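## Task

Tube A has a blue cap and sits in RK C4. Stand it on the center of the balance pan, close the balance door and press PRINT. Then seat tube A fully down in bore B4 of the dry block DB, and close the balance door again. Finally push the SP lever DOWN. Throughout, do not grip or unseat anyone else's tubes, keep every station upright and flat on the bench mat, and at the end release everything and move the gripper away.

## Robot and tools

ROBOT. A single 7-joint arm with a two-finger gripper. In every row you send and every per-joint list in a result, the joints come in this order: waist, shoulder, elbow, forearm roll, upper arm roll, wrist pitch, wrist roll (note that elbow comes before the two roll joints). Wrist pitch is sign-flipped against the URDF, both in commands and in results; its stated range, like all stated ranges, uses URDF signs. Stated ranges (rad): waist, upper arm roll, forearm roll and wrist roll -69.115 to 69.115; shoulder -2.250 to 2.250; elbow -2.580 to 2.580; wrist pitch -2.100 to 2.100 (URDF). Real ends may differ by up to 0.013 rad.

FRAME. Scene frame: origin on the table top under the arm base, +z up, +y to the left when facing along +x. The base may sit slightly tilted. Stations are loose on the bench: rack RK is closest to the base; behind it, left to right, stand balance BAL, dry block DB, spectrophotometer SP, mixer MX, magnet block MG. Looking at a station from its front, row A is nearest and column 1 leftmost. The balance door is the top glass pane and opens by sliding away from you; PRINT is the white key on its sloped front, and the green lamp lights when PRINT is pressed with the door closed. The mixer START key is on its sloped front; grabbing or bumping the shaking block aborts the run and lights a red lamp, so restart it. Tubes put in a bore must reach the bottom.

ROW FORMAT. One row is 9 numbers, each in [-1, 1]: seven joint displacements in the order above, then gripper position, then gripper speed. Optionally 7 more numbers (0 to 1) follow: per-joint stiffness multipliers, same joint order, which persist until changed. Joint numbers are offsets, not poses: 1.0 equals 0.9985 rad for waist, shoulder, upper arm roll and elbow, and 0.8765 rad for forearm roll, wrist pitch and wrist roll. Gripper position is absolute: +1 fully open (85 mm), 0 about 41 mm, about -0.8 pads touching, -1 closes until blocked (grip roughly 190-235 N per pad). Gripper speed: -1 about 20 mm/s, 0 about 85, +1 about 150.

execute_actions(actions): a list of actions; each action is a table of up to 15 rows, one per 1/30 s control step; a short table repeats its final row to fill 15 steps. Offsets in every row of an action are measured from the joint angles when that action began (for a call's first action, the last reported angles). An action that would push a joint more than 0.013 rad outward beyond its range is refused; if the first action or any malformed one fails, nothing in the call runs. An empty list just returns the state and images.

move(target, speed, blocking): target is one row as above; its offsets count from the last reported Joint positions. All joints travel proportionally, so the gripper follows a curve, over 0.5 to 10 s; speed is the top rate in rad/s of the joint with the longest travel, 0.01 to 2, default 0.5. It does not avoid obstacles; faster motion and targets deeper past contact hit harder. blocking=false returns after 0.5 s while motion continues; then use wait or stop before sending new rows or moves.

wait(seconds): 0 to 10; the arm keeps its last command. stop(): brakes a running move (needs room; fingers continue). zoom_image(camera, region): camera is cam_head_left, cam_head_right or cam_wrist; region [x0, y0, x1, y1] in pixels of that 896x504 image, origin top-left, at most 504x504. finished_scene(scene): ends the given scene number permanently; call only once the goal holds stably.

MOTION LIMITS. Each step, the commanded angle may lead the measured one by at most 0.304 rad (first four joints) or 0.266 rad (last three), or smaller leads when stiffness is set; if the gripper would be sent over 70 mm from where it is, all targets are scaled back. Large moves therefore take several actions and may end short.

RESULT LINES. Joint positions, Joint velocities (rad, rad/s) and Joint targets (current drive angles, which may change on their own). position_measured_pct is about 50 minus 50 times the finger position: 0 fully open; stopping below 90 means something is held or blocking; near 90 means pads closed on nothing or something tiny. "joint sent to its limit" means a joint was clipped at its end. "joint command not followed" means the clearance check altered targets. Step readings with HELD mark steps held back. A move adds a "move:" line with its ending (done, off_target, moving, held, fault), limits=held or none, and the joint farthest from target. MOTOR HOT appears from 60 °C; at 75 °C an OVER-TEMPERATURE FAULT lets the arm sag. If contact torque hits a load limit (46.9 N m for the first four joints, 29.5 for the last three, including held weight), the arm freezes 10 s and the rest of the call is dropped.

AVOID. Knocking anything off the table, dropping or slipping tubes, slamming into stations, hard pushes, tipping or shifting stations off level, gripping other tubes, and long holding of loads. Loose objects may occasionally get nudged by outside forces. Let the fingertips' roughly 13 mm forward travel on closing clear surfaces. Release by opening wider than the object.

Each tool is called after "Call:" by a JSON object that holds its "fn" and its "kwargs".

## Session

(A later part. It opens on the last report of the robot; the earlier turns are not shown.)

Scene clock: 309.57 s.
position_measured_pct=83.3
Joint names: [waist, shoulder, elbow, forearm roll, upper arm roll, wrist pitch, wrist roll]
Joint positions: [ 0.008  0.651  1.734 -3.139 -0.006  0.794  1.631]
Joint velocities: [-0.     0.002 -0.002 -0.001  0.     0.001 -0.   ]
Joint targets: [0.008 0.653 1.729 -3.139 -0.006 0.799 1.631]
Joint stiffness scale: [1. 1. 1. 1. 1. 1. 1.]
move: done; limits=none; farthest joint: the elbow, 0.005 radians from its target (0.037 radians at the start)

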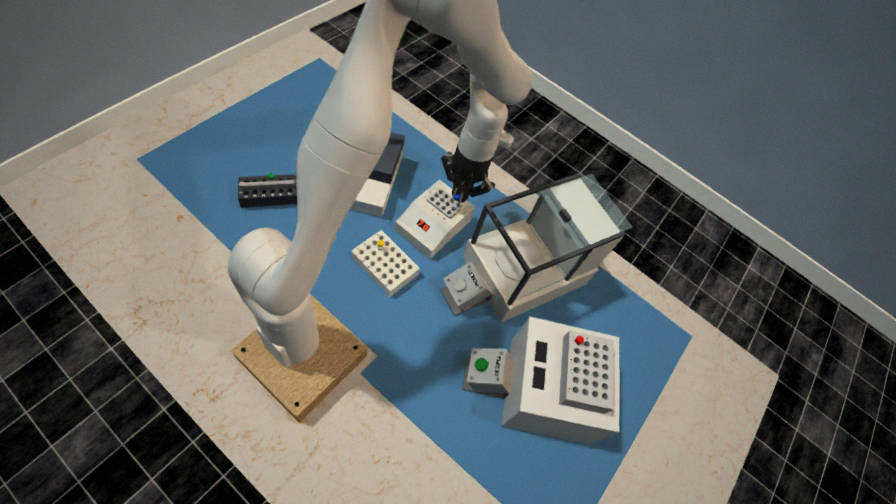

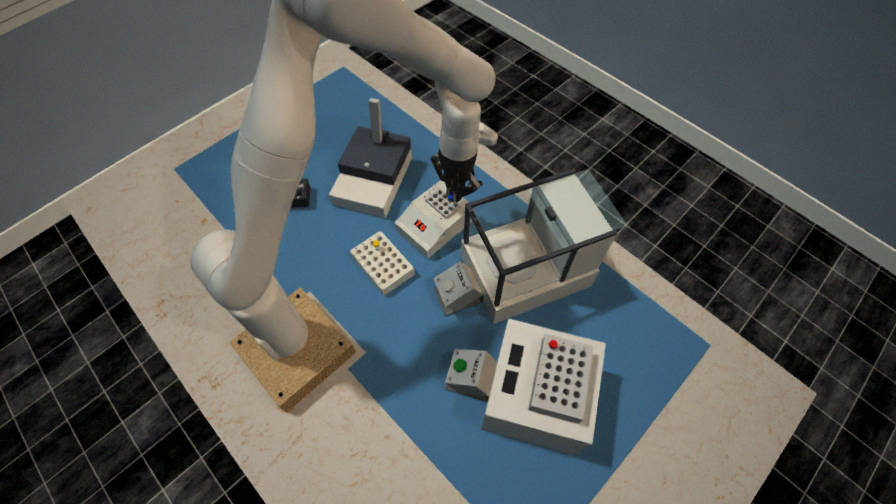

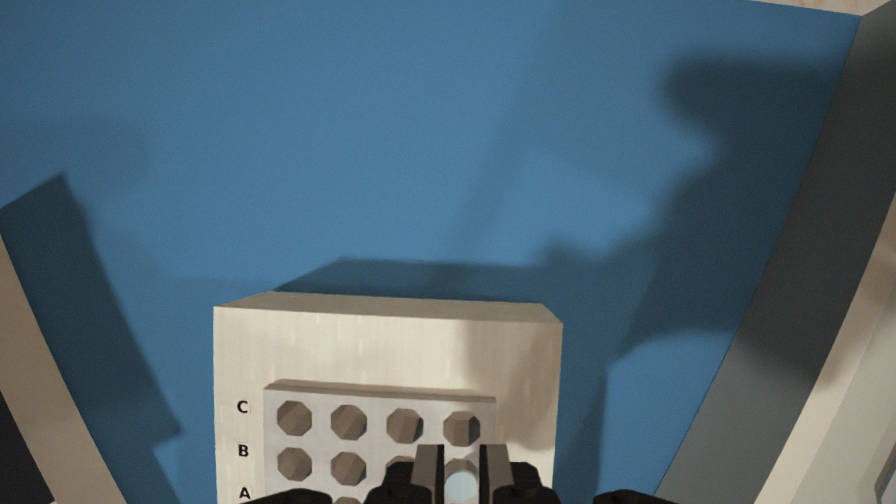

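Call:
{"fn": "move", "kwargs": {"target": [0,0.011,0.010,0,0,-0.022,0,-0.8,0], "speed": 0.04}}

Call:
{"fn": "zoom_image", "kwargs": {"camera": "cam_wrist", "region": [300,354,560,504]}}

Call:
{"fn": "zoom_image", "kwargs": {"camera": "cam_head_left", "region": [400,170,500,240]}}

Scene clock: 315.27 s.
position_measured_pct=83.3
Joint names: [waist, shoulder, elbow, forearm roll, upper arm roll, wrist pitch, wrist roll]
Joint positions: [ 0.008  0.655  1.737 -3.139 -0.006  0.784  1.631]
Joint velocities: [ 0.     0.001 -0.    -0.     0.    -0.    -0.   ]
Joint targets: [0.008 0.662 1.744 -3.139 -0.006 0.775 1.631]
Joint stiffness scale: [1. 1. 1. 1. 1. 1. 1.]
move: done; limits=none; farthest joint: the wrist pitch, 0.009 radians from its target (0.019 radians at the start)

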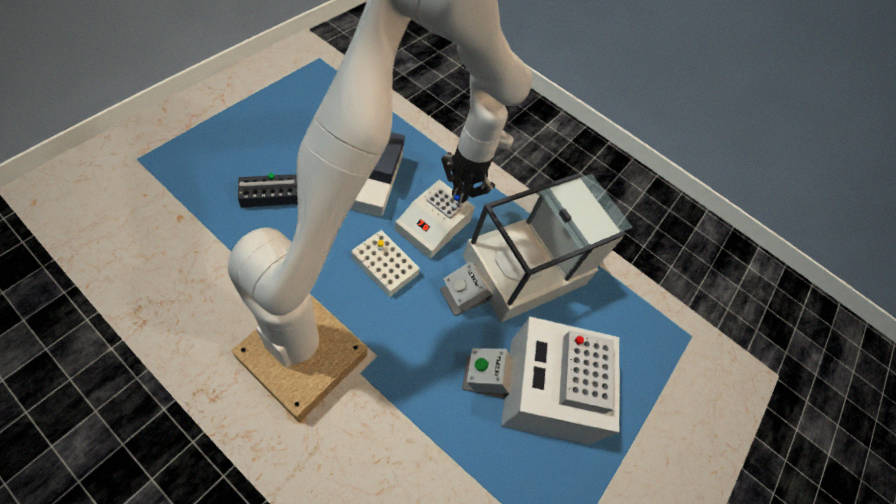

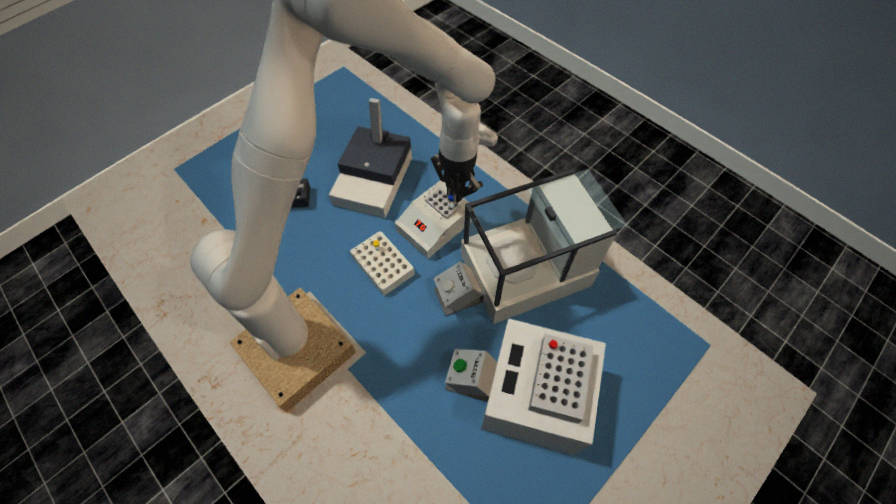

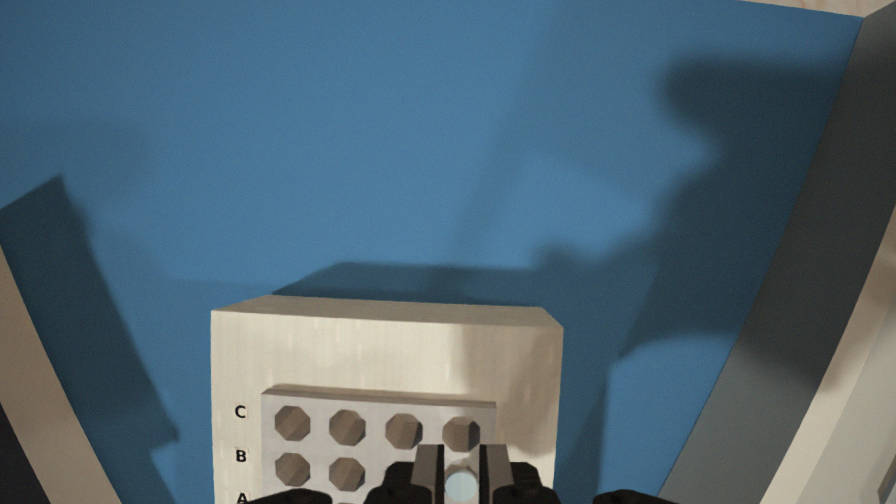

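Region (300, 354, 560, 504) of cam_wrist's 896x504 image, scaled by 1.938; it fills the top 291 rows of this view, and the rest is white.

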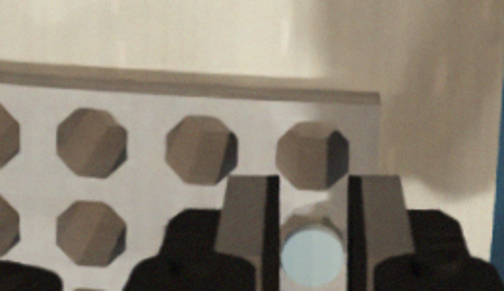

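Region (400, 170, 500, 240) of cam_head_left's 896x504 image, scaled by 5.040, with more detail than that image has; it fills the top 353 rows of this view, and the rest is white.

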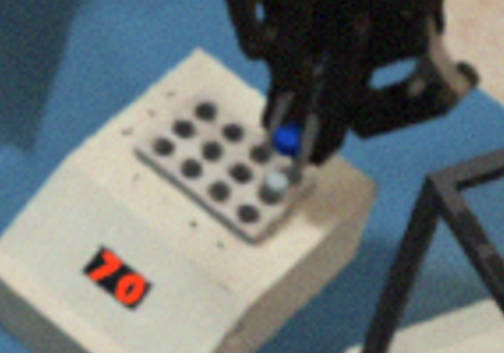

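Contact; needs ~1.5 mm further out.

Call:
{"fn": "move", "kwargs": {"target": [0,0.004,-0.011,0,0,0.004,0,-0.8,0], "speed": 0.03}}

Call:
{"fn": "move", "kwargs": {"target": [0,0.013,0.004,0,0,-0.014,0,-0.8,0], "speed": 0.03}}

Call:
{"fn": "zoom_image", "kwargs": {"camera": "cam_wrist", "region": [300,354,560,504]}}

Scene clock: 322.07 s.
position_measured_pct=83.3
Joint names: [waist, shoulder, elbow, forearm roll, upper arm roll, wrist pitch, wrist roll]
Joint positions: [ 0.008  0.656  1.731 -3.139 -0.006  0.784  1.631]
Joint velocities: [-0.001  0.    -0.002 -0.001  0.    -0.     0.   ]
Joint targets: [0.008 0.659 1.726 -3.139 -0.006 0.787 1.631]
Joint stiffness scale: [1. 1. 1. 1. 1. 1. 1.]
move: done; limits=none; farthest joint: the elbow, 0.005 radians from its target (0.011 radians at the start)

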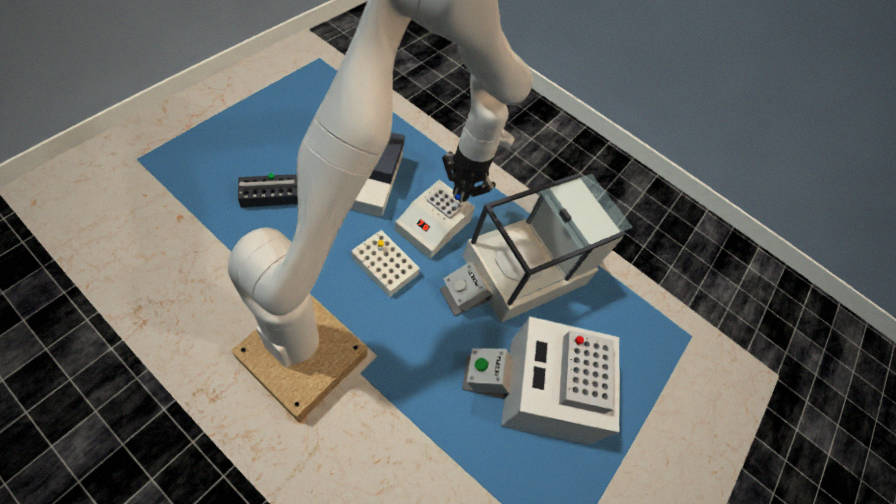

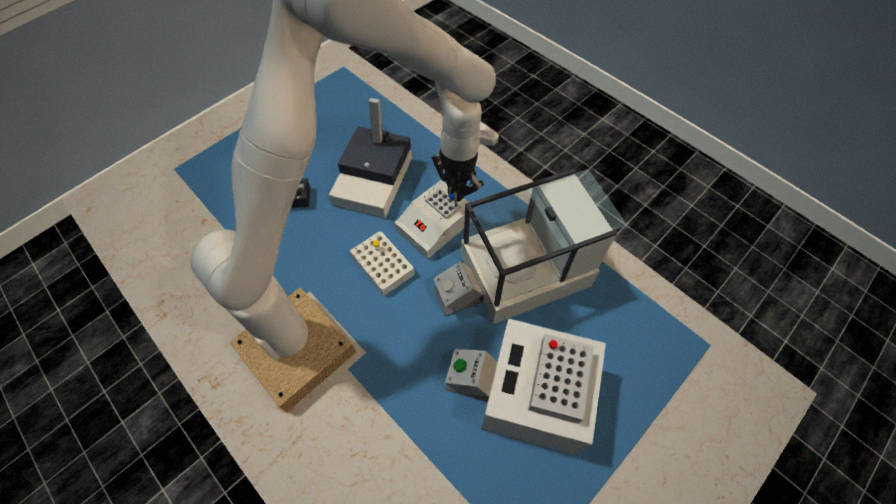

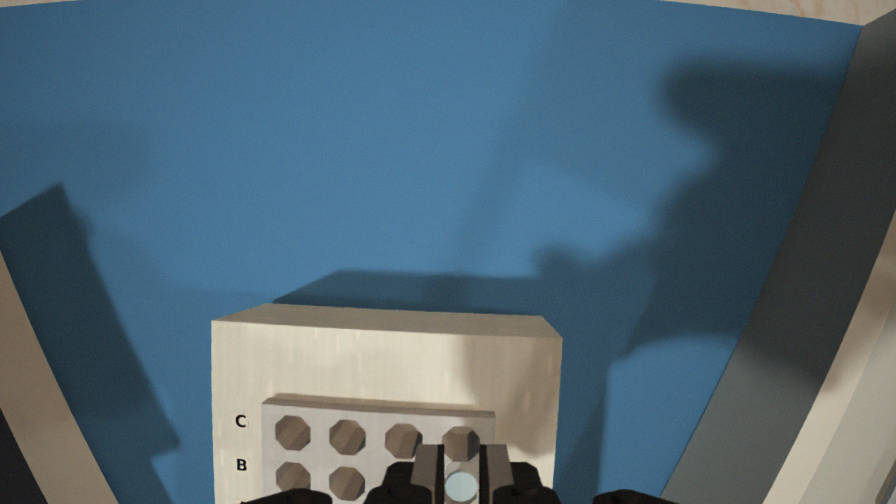

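Scene clock: 322.77 s.
position_measured_pct=83.3
Joint names: [waist, shoulder, elbow, forearm roll, upper arm roll, wrist pitch, wrist roll]
Joint positions: [ 0.008  0.657  1.731 -3.139 -0.006  0.782  1.631]
Joint velocities: [ 0.001 -0.001 -0.    -0.    -0.     0.001 -0.   ]
Joint targets: [0.008 0.669 1.735 -3.139 -0.006 0.772 1.631]
Joint stiffness scale: [1. 1. 1. 1. 1. 1. 1.]
move: off_target; limits=none; farthest joint: the shoulder, 0.012 radians from its target (0.013 radians at the start)

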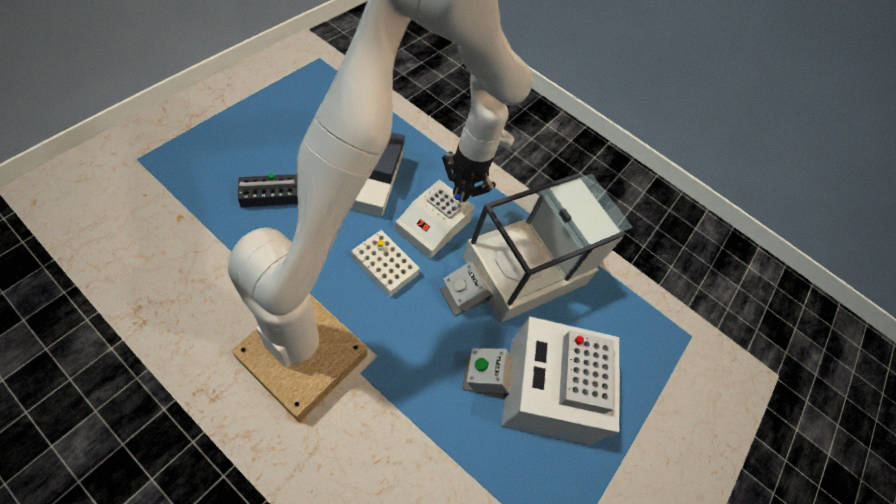

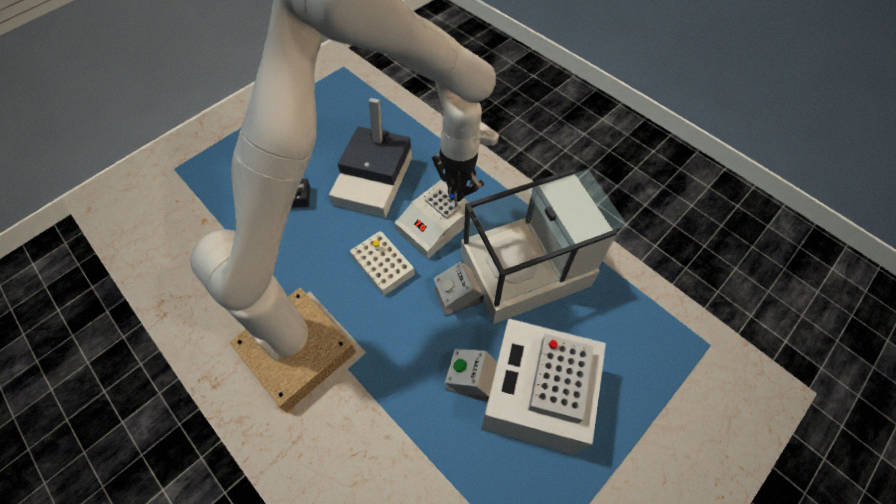

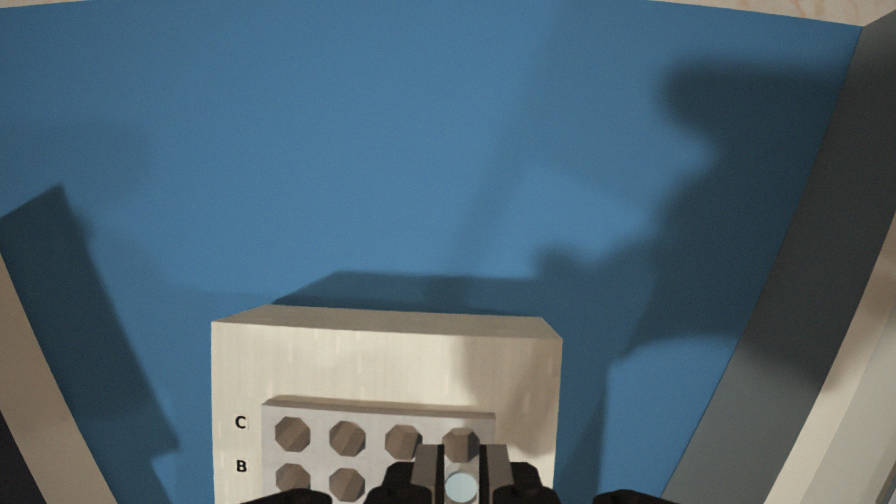

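Region (300, 354, 560, 504) of cam_wrist's 896x504 image, scaled by 1.938; it fills the top 291 rows of this view, and the rest is white.

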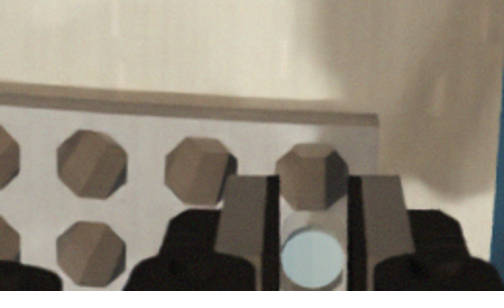

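Call:
{"fn": "move", "kwargs": {"target": [0,-0.003,0,0,0,0.017,0,-0.8,0], "speed": 0.03}}

Call:
{"fn": "move", "kwargs": {"target": [0,0.012,0.006,0,0,-0.012,0,-0.8,0], "speed": 0.03}}

Call:
{"fn": "zoom_image", "kwargs": {"camera": "cam_wrist", "region": [300,354,560,504]}}

Scene clock: 338.07 s.
position_measured_pct=83.3
Joint names: [waist, shoulder, elbow, forearm roll, upper arm roll, wrist pitch, wrist roll]
Joint positions: [ 0.008  0.656  1.731 -3.139 -0.006  0.792  1.631]
Joint velocities: [-0.     0.    -0.     0.001 -0.001  0.001  0.   ]
Joint targets: [0.008 0.654 1.731 -3.139 -0.006 0.797 1.631]
Joint stiffness scale: [1. 1. 1. 1. 1. 1. 1.]
move: done; limits=none; farthest joint: the wrist pitch, 0.005 radians from its target (0.015 radians at the start)

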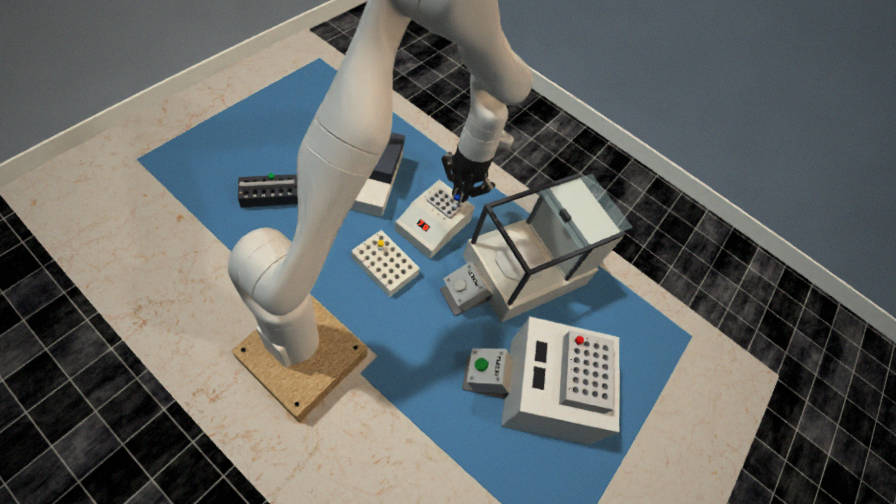

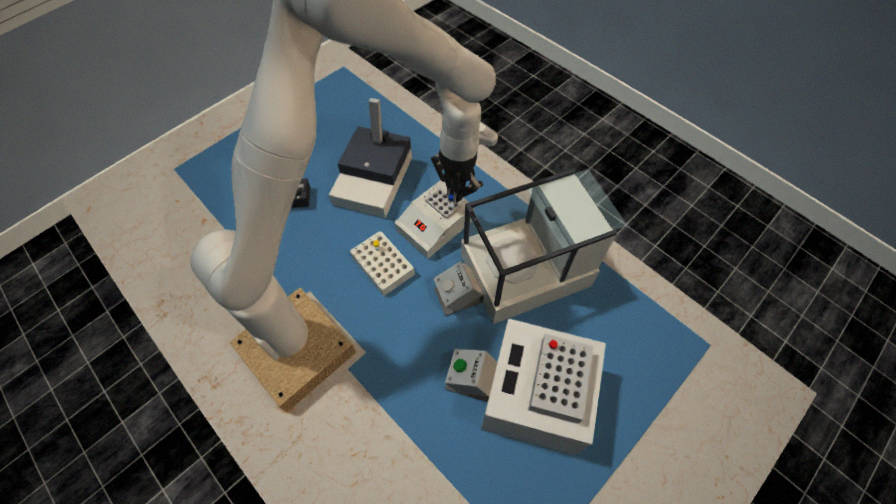

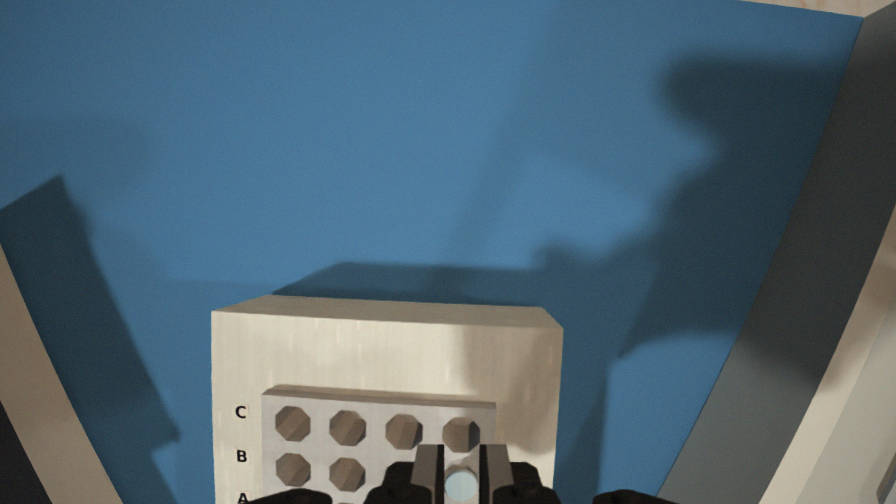

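Scene clock: 338.77 s.
position_measured_pct=83.3
Joint names: [waist, shoulder, elbow, forearm roll, upper arm roll, wrist pitch, wrist roll]
Joint positions: [ 0.008  0.657  1.731 -3.139 -0.006  0.791  1.631]
Joint velocities: [ 0.001 -0.     0.    -0.    -0.    -0.001 -0.   ]
Joint targets: [0.008 0.668 1.737 -3.139 -0.006 0.781 1.631]
Joint stiffness scale: [1. 1. 1. 1. 1. 1. 1.]
move: off_target; limits=none; farthest joint: the shoulder, 0.011 radians from its target (0.012 radians at the start)

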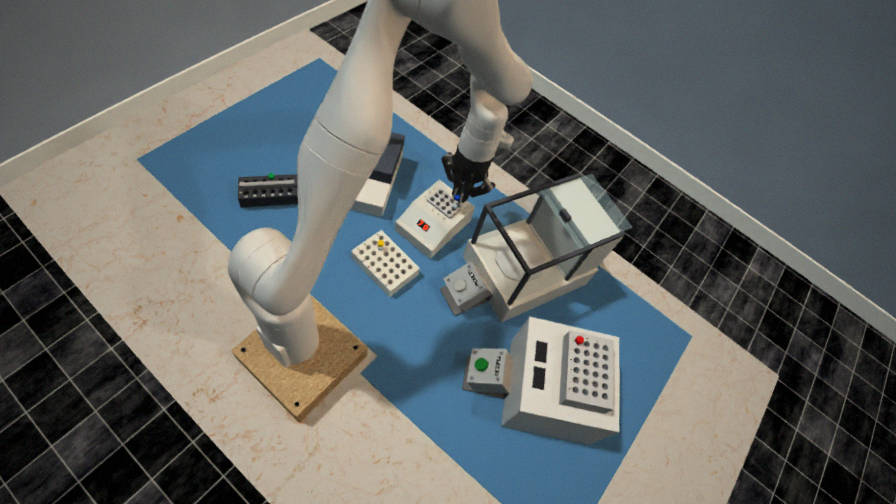

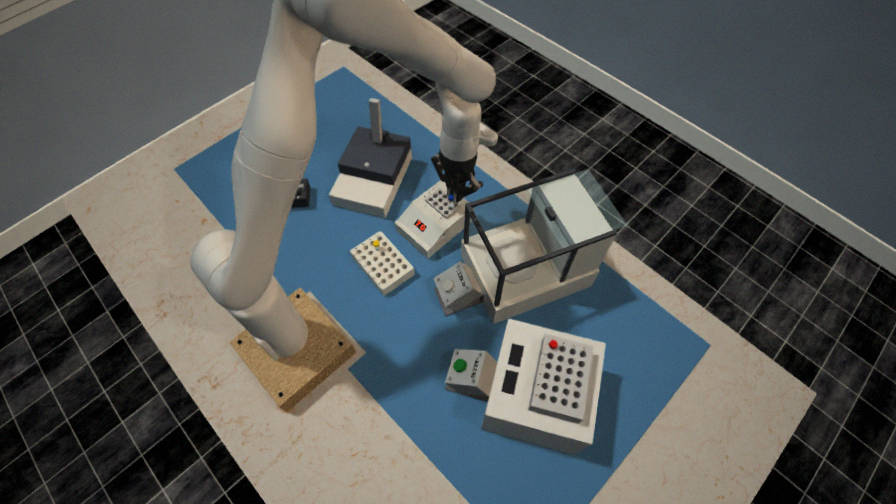

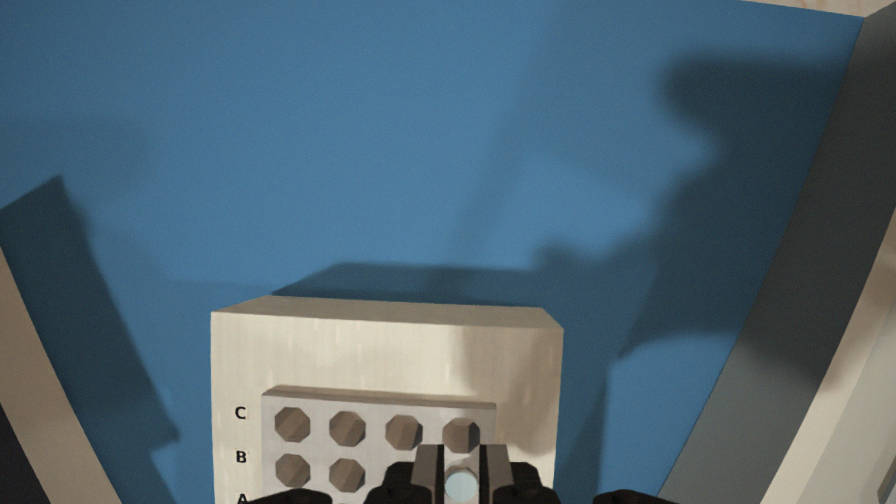

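Region (300, 354, 560, 504) of cam_wrist's 896x504 image, scaled by 1.938; it fills the top 291 rows of this view, and the rest is white.

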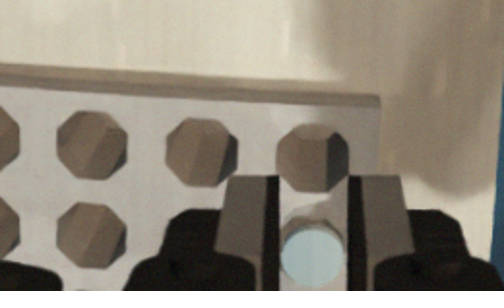

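Slide slowly with light pressure to the midpoint.

Call:
{"fn": "move", "kwargs": {"target": [0,0.005,0,0,0,-0.0115,0,-0.8,0], "speed": 0.01}}

Call:
{"fn": "move", "kwargs": {"target": [0,0.012,0.004,0,0,-0.006,0,-0.8,0], "speed": 0.02}}

Call:
{"fn": "zoom_image", "kwargs": {"camera": "cam_wrist", "region": [300,354,560,504]}}

Scene clock: 344.70 s.
position_measured_pct=83.3
Joint names: [waist, shoulder, elbow, forearm roll, upper arm roll, wrist pitch, wrist roll]
Joint positions: [ 0.008  0.657  1.731 -3.139 -0.006  0.79   1.631]
Joint velocities: [ 0.001 -0.001 -0.    -0.001  0.     0.    -0.   ]
Joint targets: [0.008 0.662 1.731 -3.139 -0.006 0.781 1.631]
Joint stiffness scale: [1. 1. 1. 1. 1. 1. 1.]
move: done; limits=none; farthest joint: the wrist pitch, 0.009 radians from its target (0.010 radians at the start)

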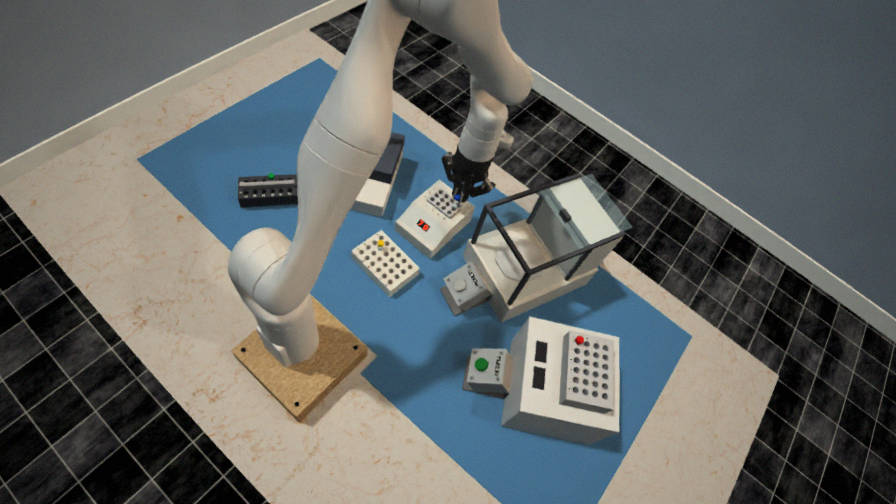

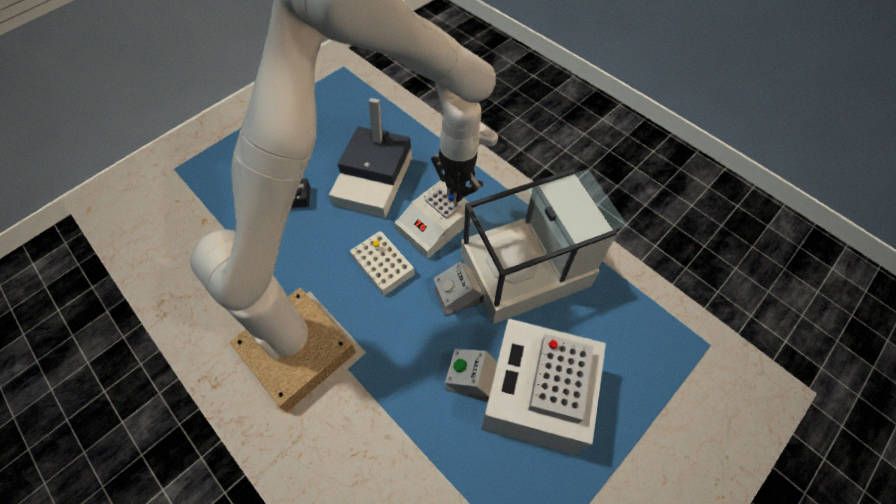

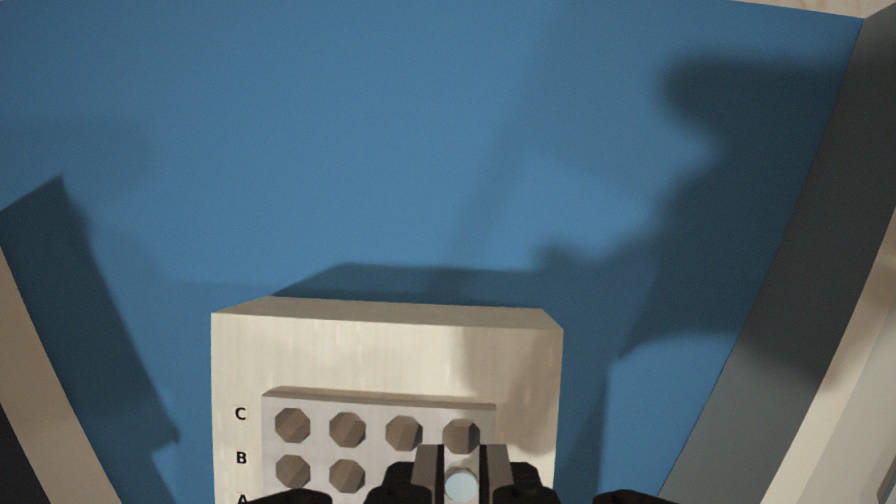

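Scene clock: 345.53 s.
position_measured_pct=83.3
Joint names: [waist, shoulder, elbow, forearm roll, upper arm roll, wrist pitch, wrist roll]
Joint positions: [ 0.008  0.657  1.731 -3.139 -0.006  0.79   1.631]
Joint velocities: [-0.    -0.001 -0.    -0.     0.     0.     0.001]
Joint targets: [0.008 0.669 1.735 -3.139 -0.006 0.785 1.631]
Joint stiffness scale: [1. 1. 1. 1. 1. 1. 1.]
move: off_target; limits=none; farthest joint: the shoulder, 0.012 radians from its target (0.012 radians at the start)

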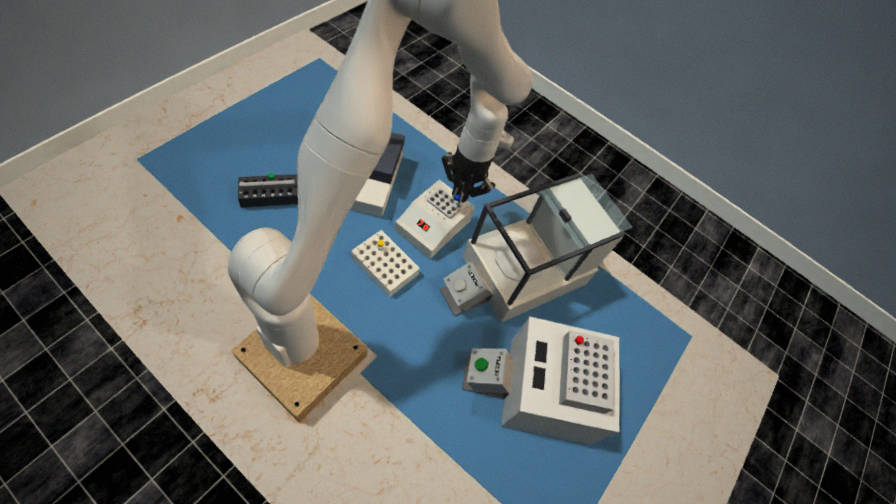

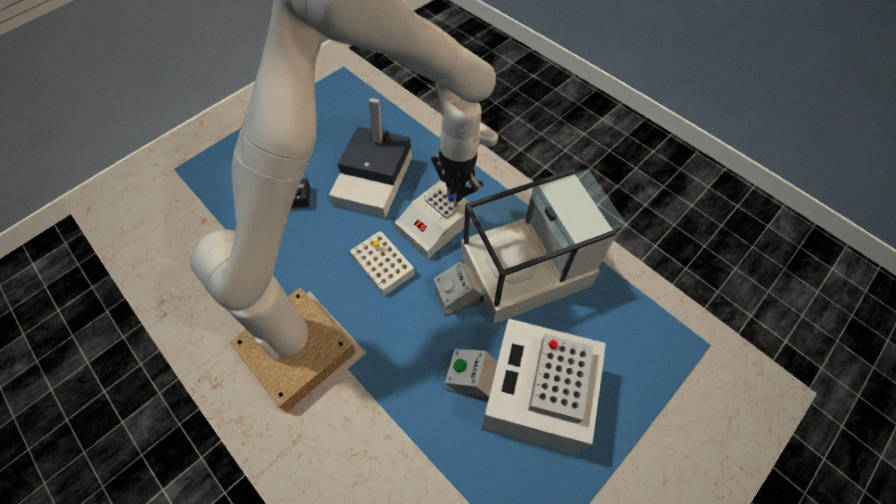

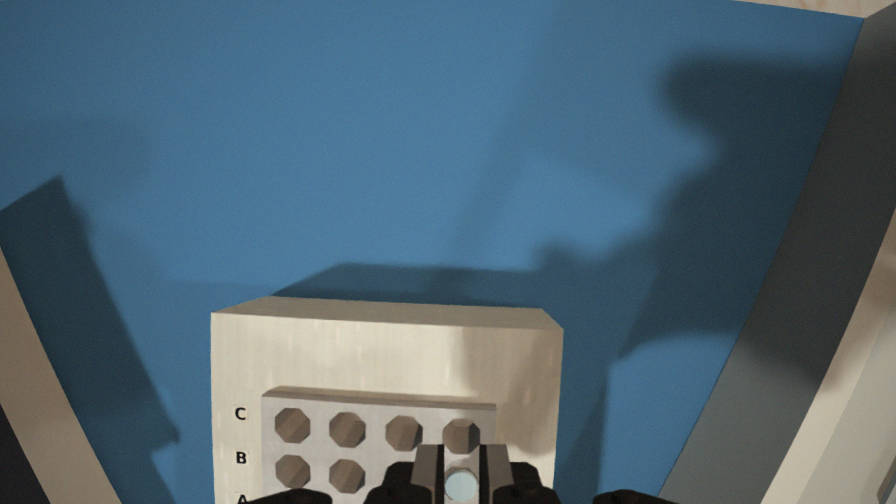

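Region (300, 354, 560, 504) of cam_wrist's 896x504 image, scaled by 1.938; it fills the top 291 rows of this view, and the rest is white.

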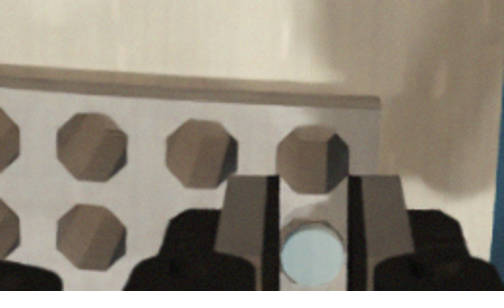

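Call:
{"fn": "move", "kwargs": {"target": [-0.004,-0.004,0,0,0,-0.010,0,-0.8,0], "speed": 0.02}}

Call:
{"fn": "move", "kwargs": {"target": [0,0.013,0.004,0,0,-0.005,0,-0.8,0], "speed": 0.02}}

Call:
{"fn": "zoom_image", "kwargs": {"camera": "cam_wrist", "region": [300,354,560,504]}}

Scene clock: 352.10 s.
position_measured_pct=83.3
Joint names: [waist, shoulder, elbow, forearm roll, upper arm roll, wrist pitch, wrist roll]
Joint positions: [ 0.007  0.655  1.731 -3.139 -0.006  0.786  1.631]
Joint velocities: [-0.001 -0.001 -0.     0.    -0.    -0.001 -0.   ]
Joint targets: [0.004 0.653 1.731 -3.139 -0.006 0.781 1.631]
Joint stiffness scale: [1. 1. 1. 1. 1. 1. 1.]
move: done; limits=none; farthest joint: the wrist pitch, 0.005 radians from its target (0.009 radians at the start)

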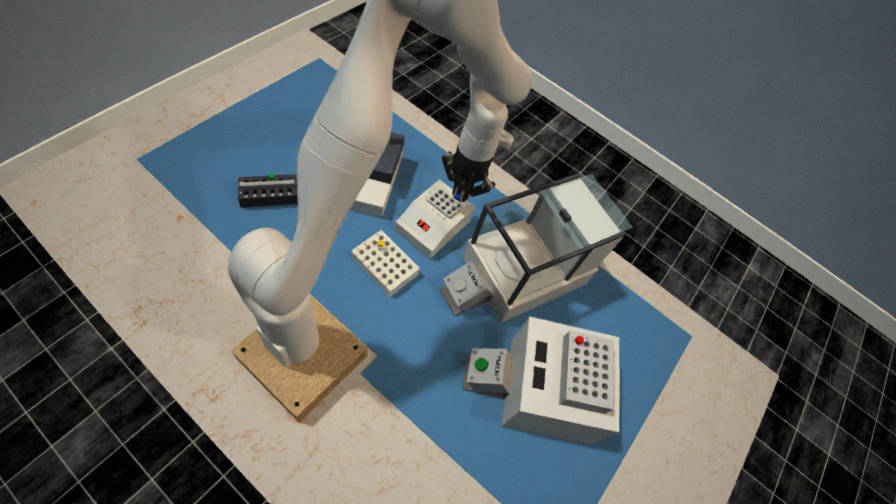

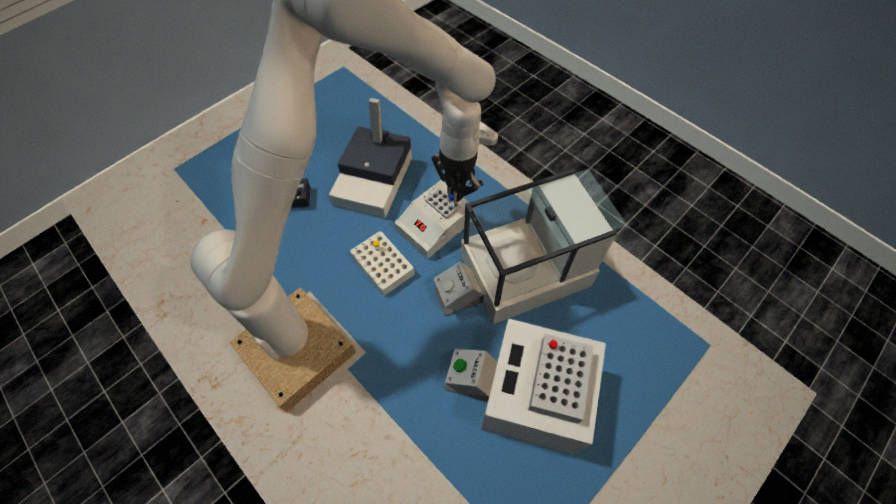

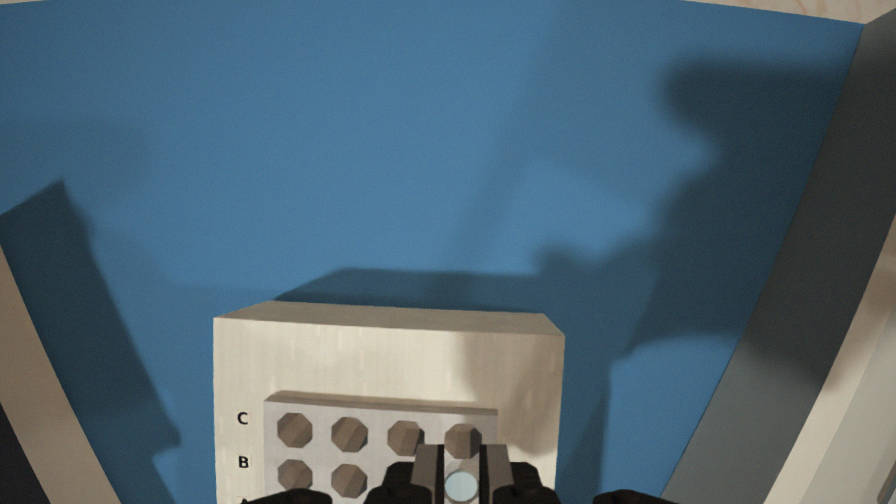

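Scene clock: 352.97 s.
position_measured_pct=83.3
Joint names: [waist, shoulder, elbow, forearm roll, upper arm roll, wrist pitch, wrist roll]
Joint positions: [ 0.007  0.657  1.731 -3.139 -0.006  0.786  1.631]
Joint velocities: [-0.    -0.001 -0.     0.     0.    -0.001  0.001]
Joint targets: [0.007 0.668 1.735 -3.139 -0.006 0.782 1.631]
Joint stiffness scale: [1. 1. 1. 1. 1. 1. 1.]
move: off_target; limits=none; farthest joint: the shoulder, 0.011 radians from its target (0.013 radians at the start)

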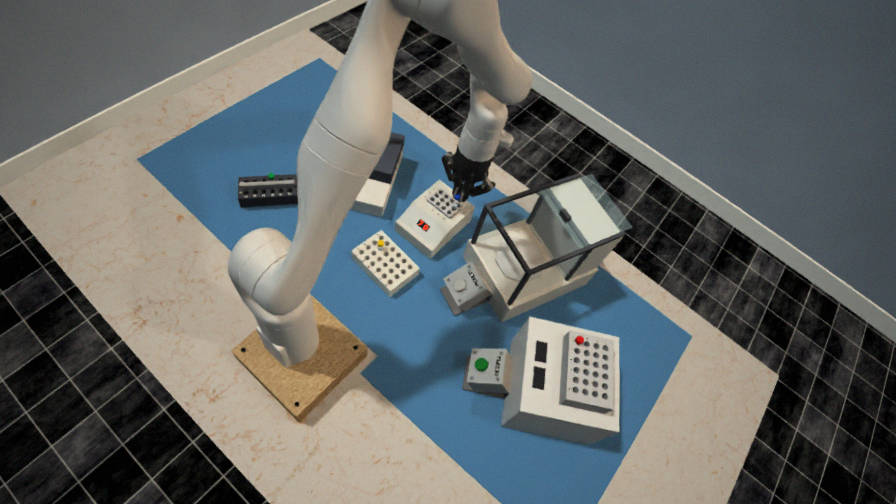

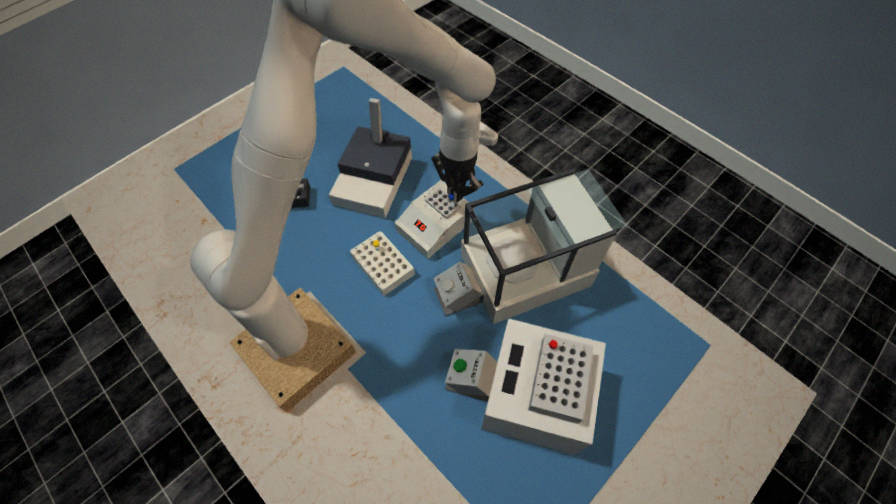

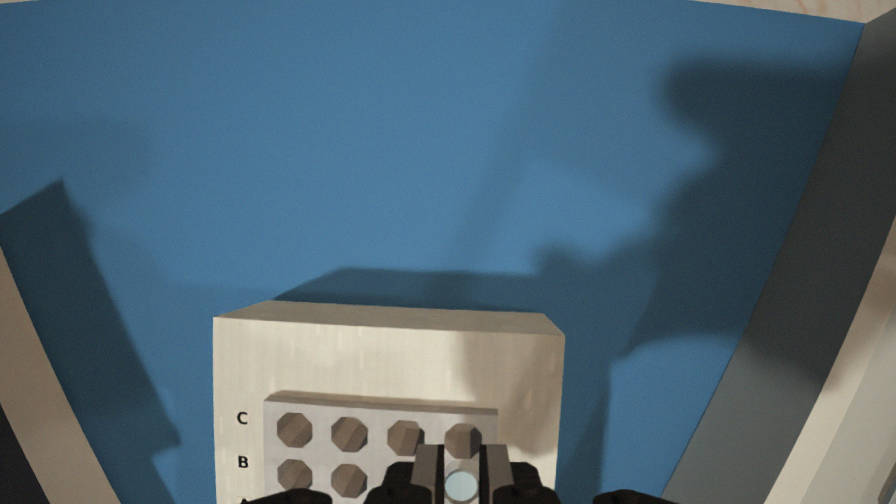

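Region (300, 354, 560, 504) of cam_wrist's 896x504 image, scaled by 1.938; it fills the top 291 rows of this view, and the rest is white.

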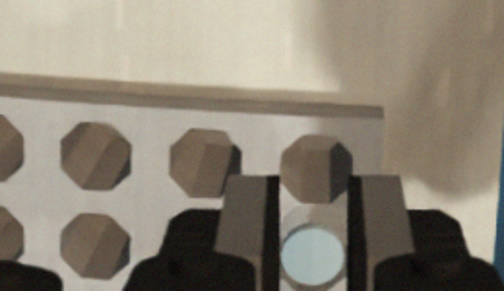

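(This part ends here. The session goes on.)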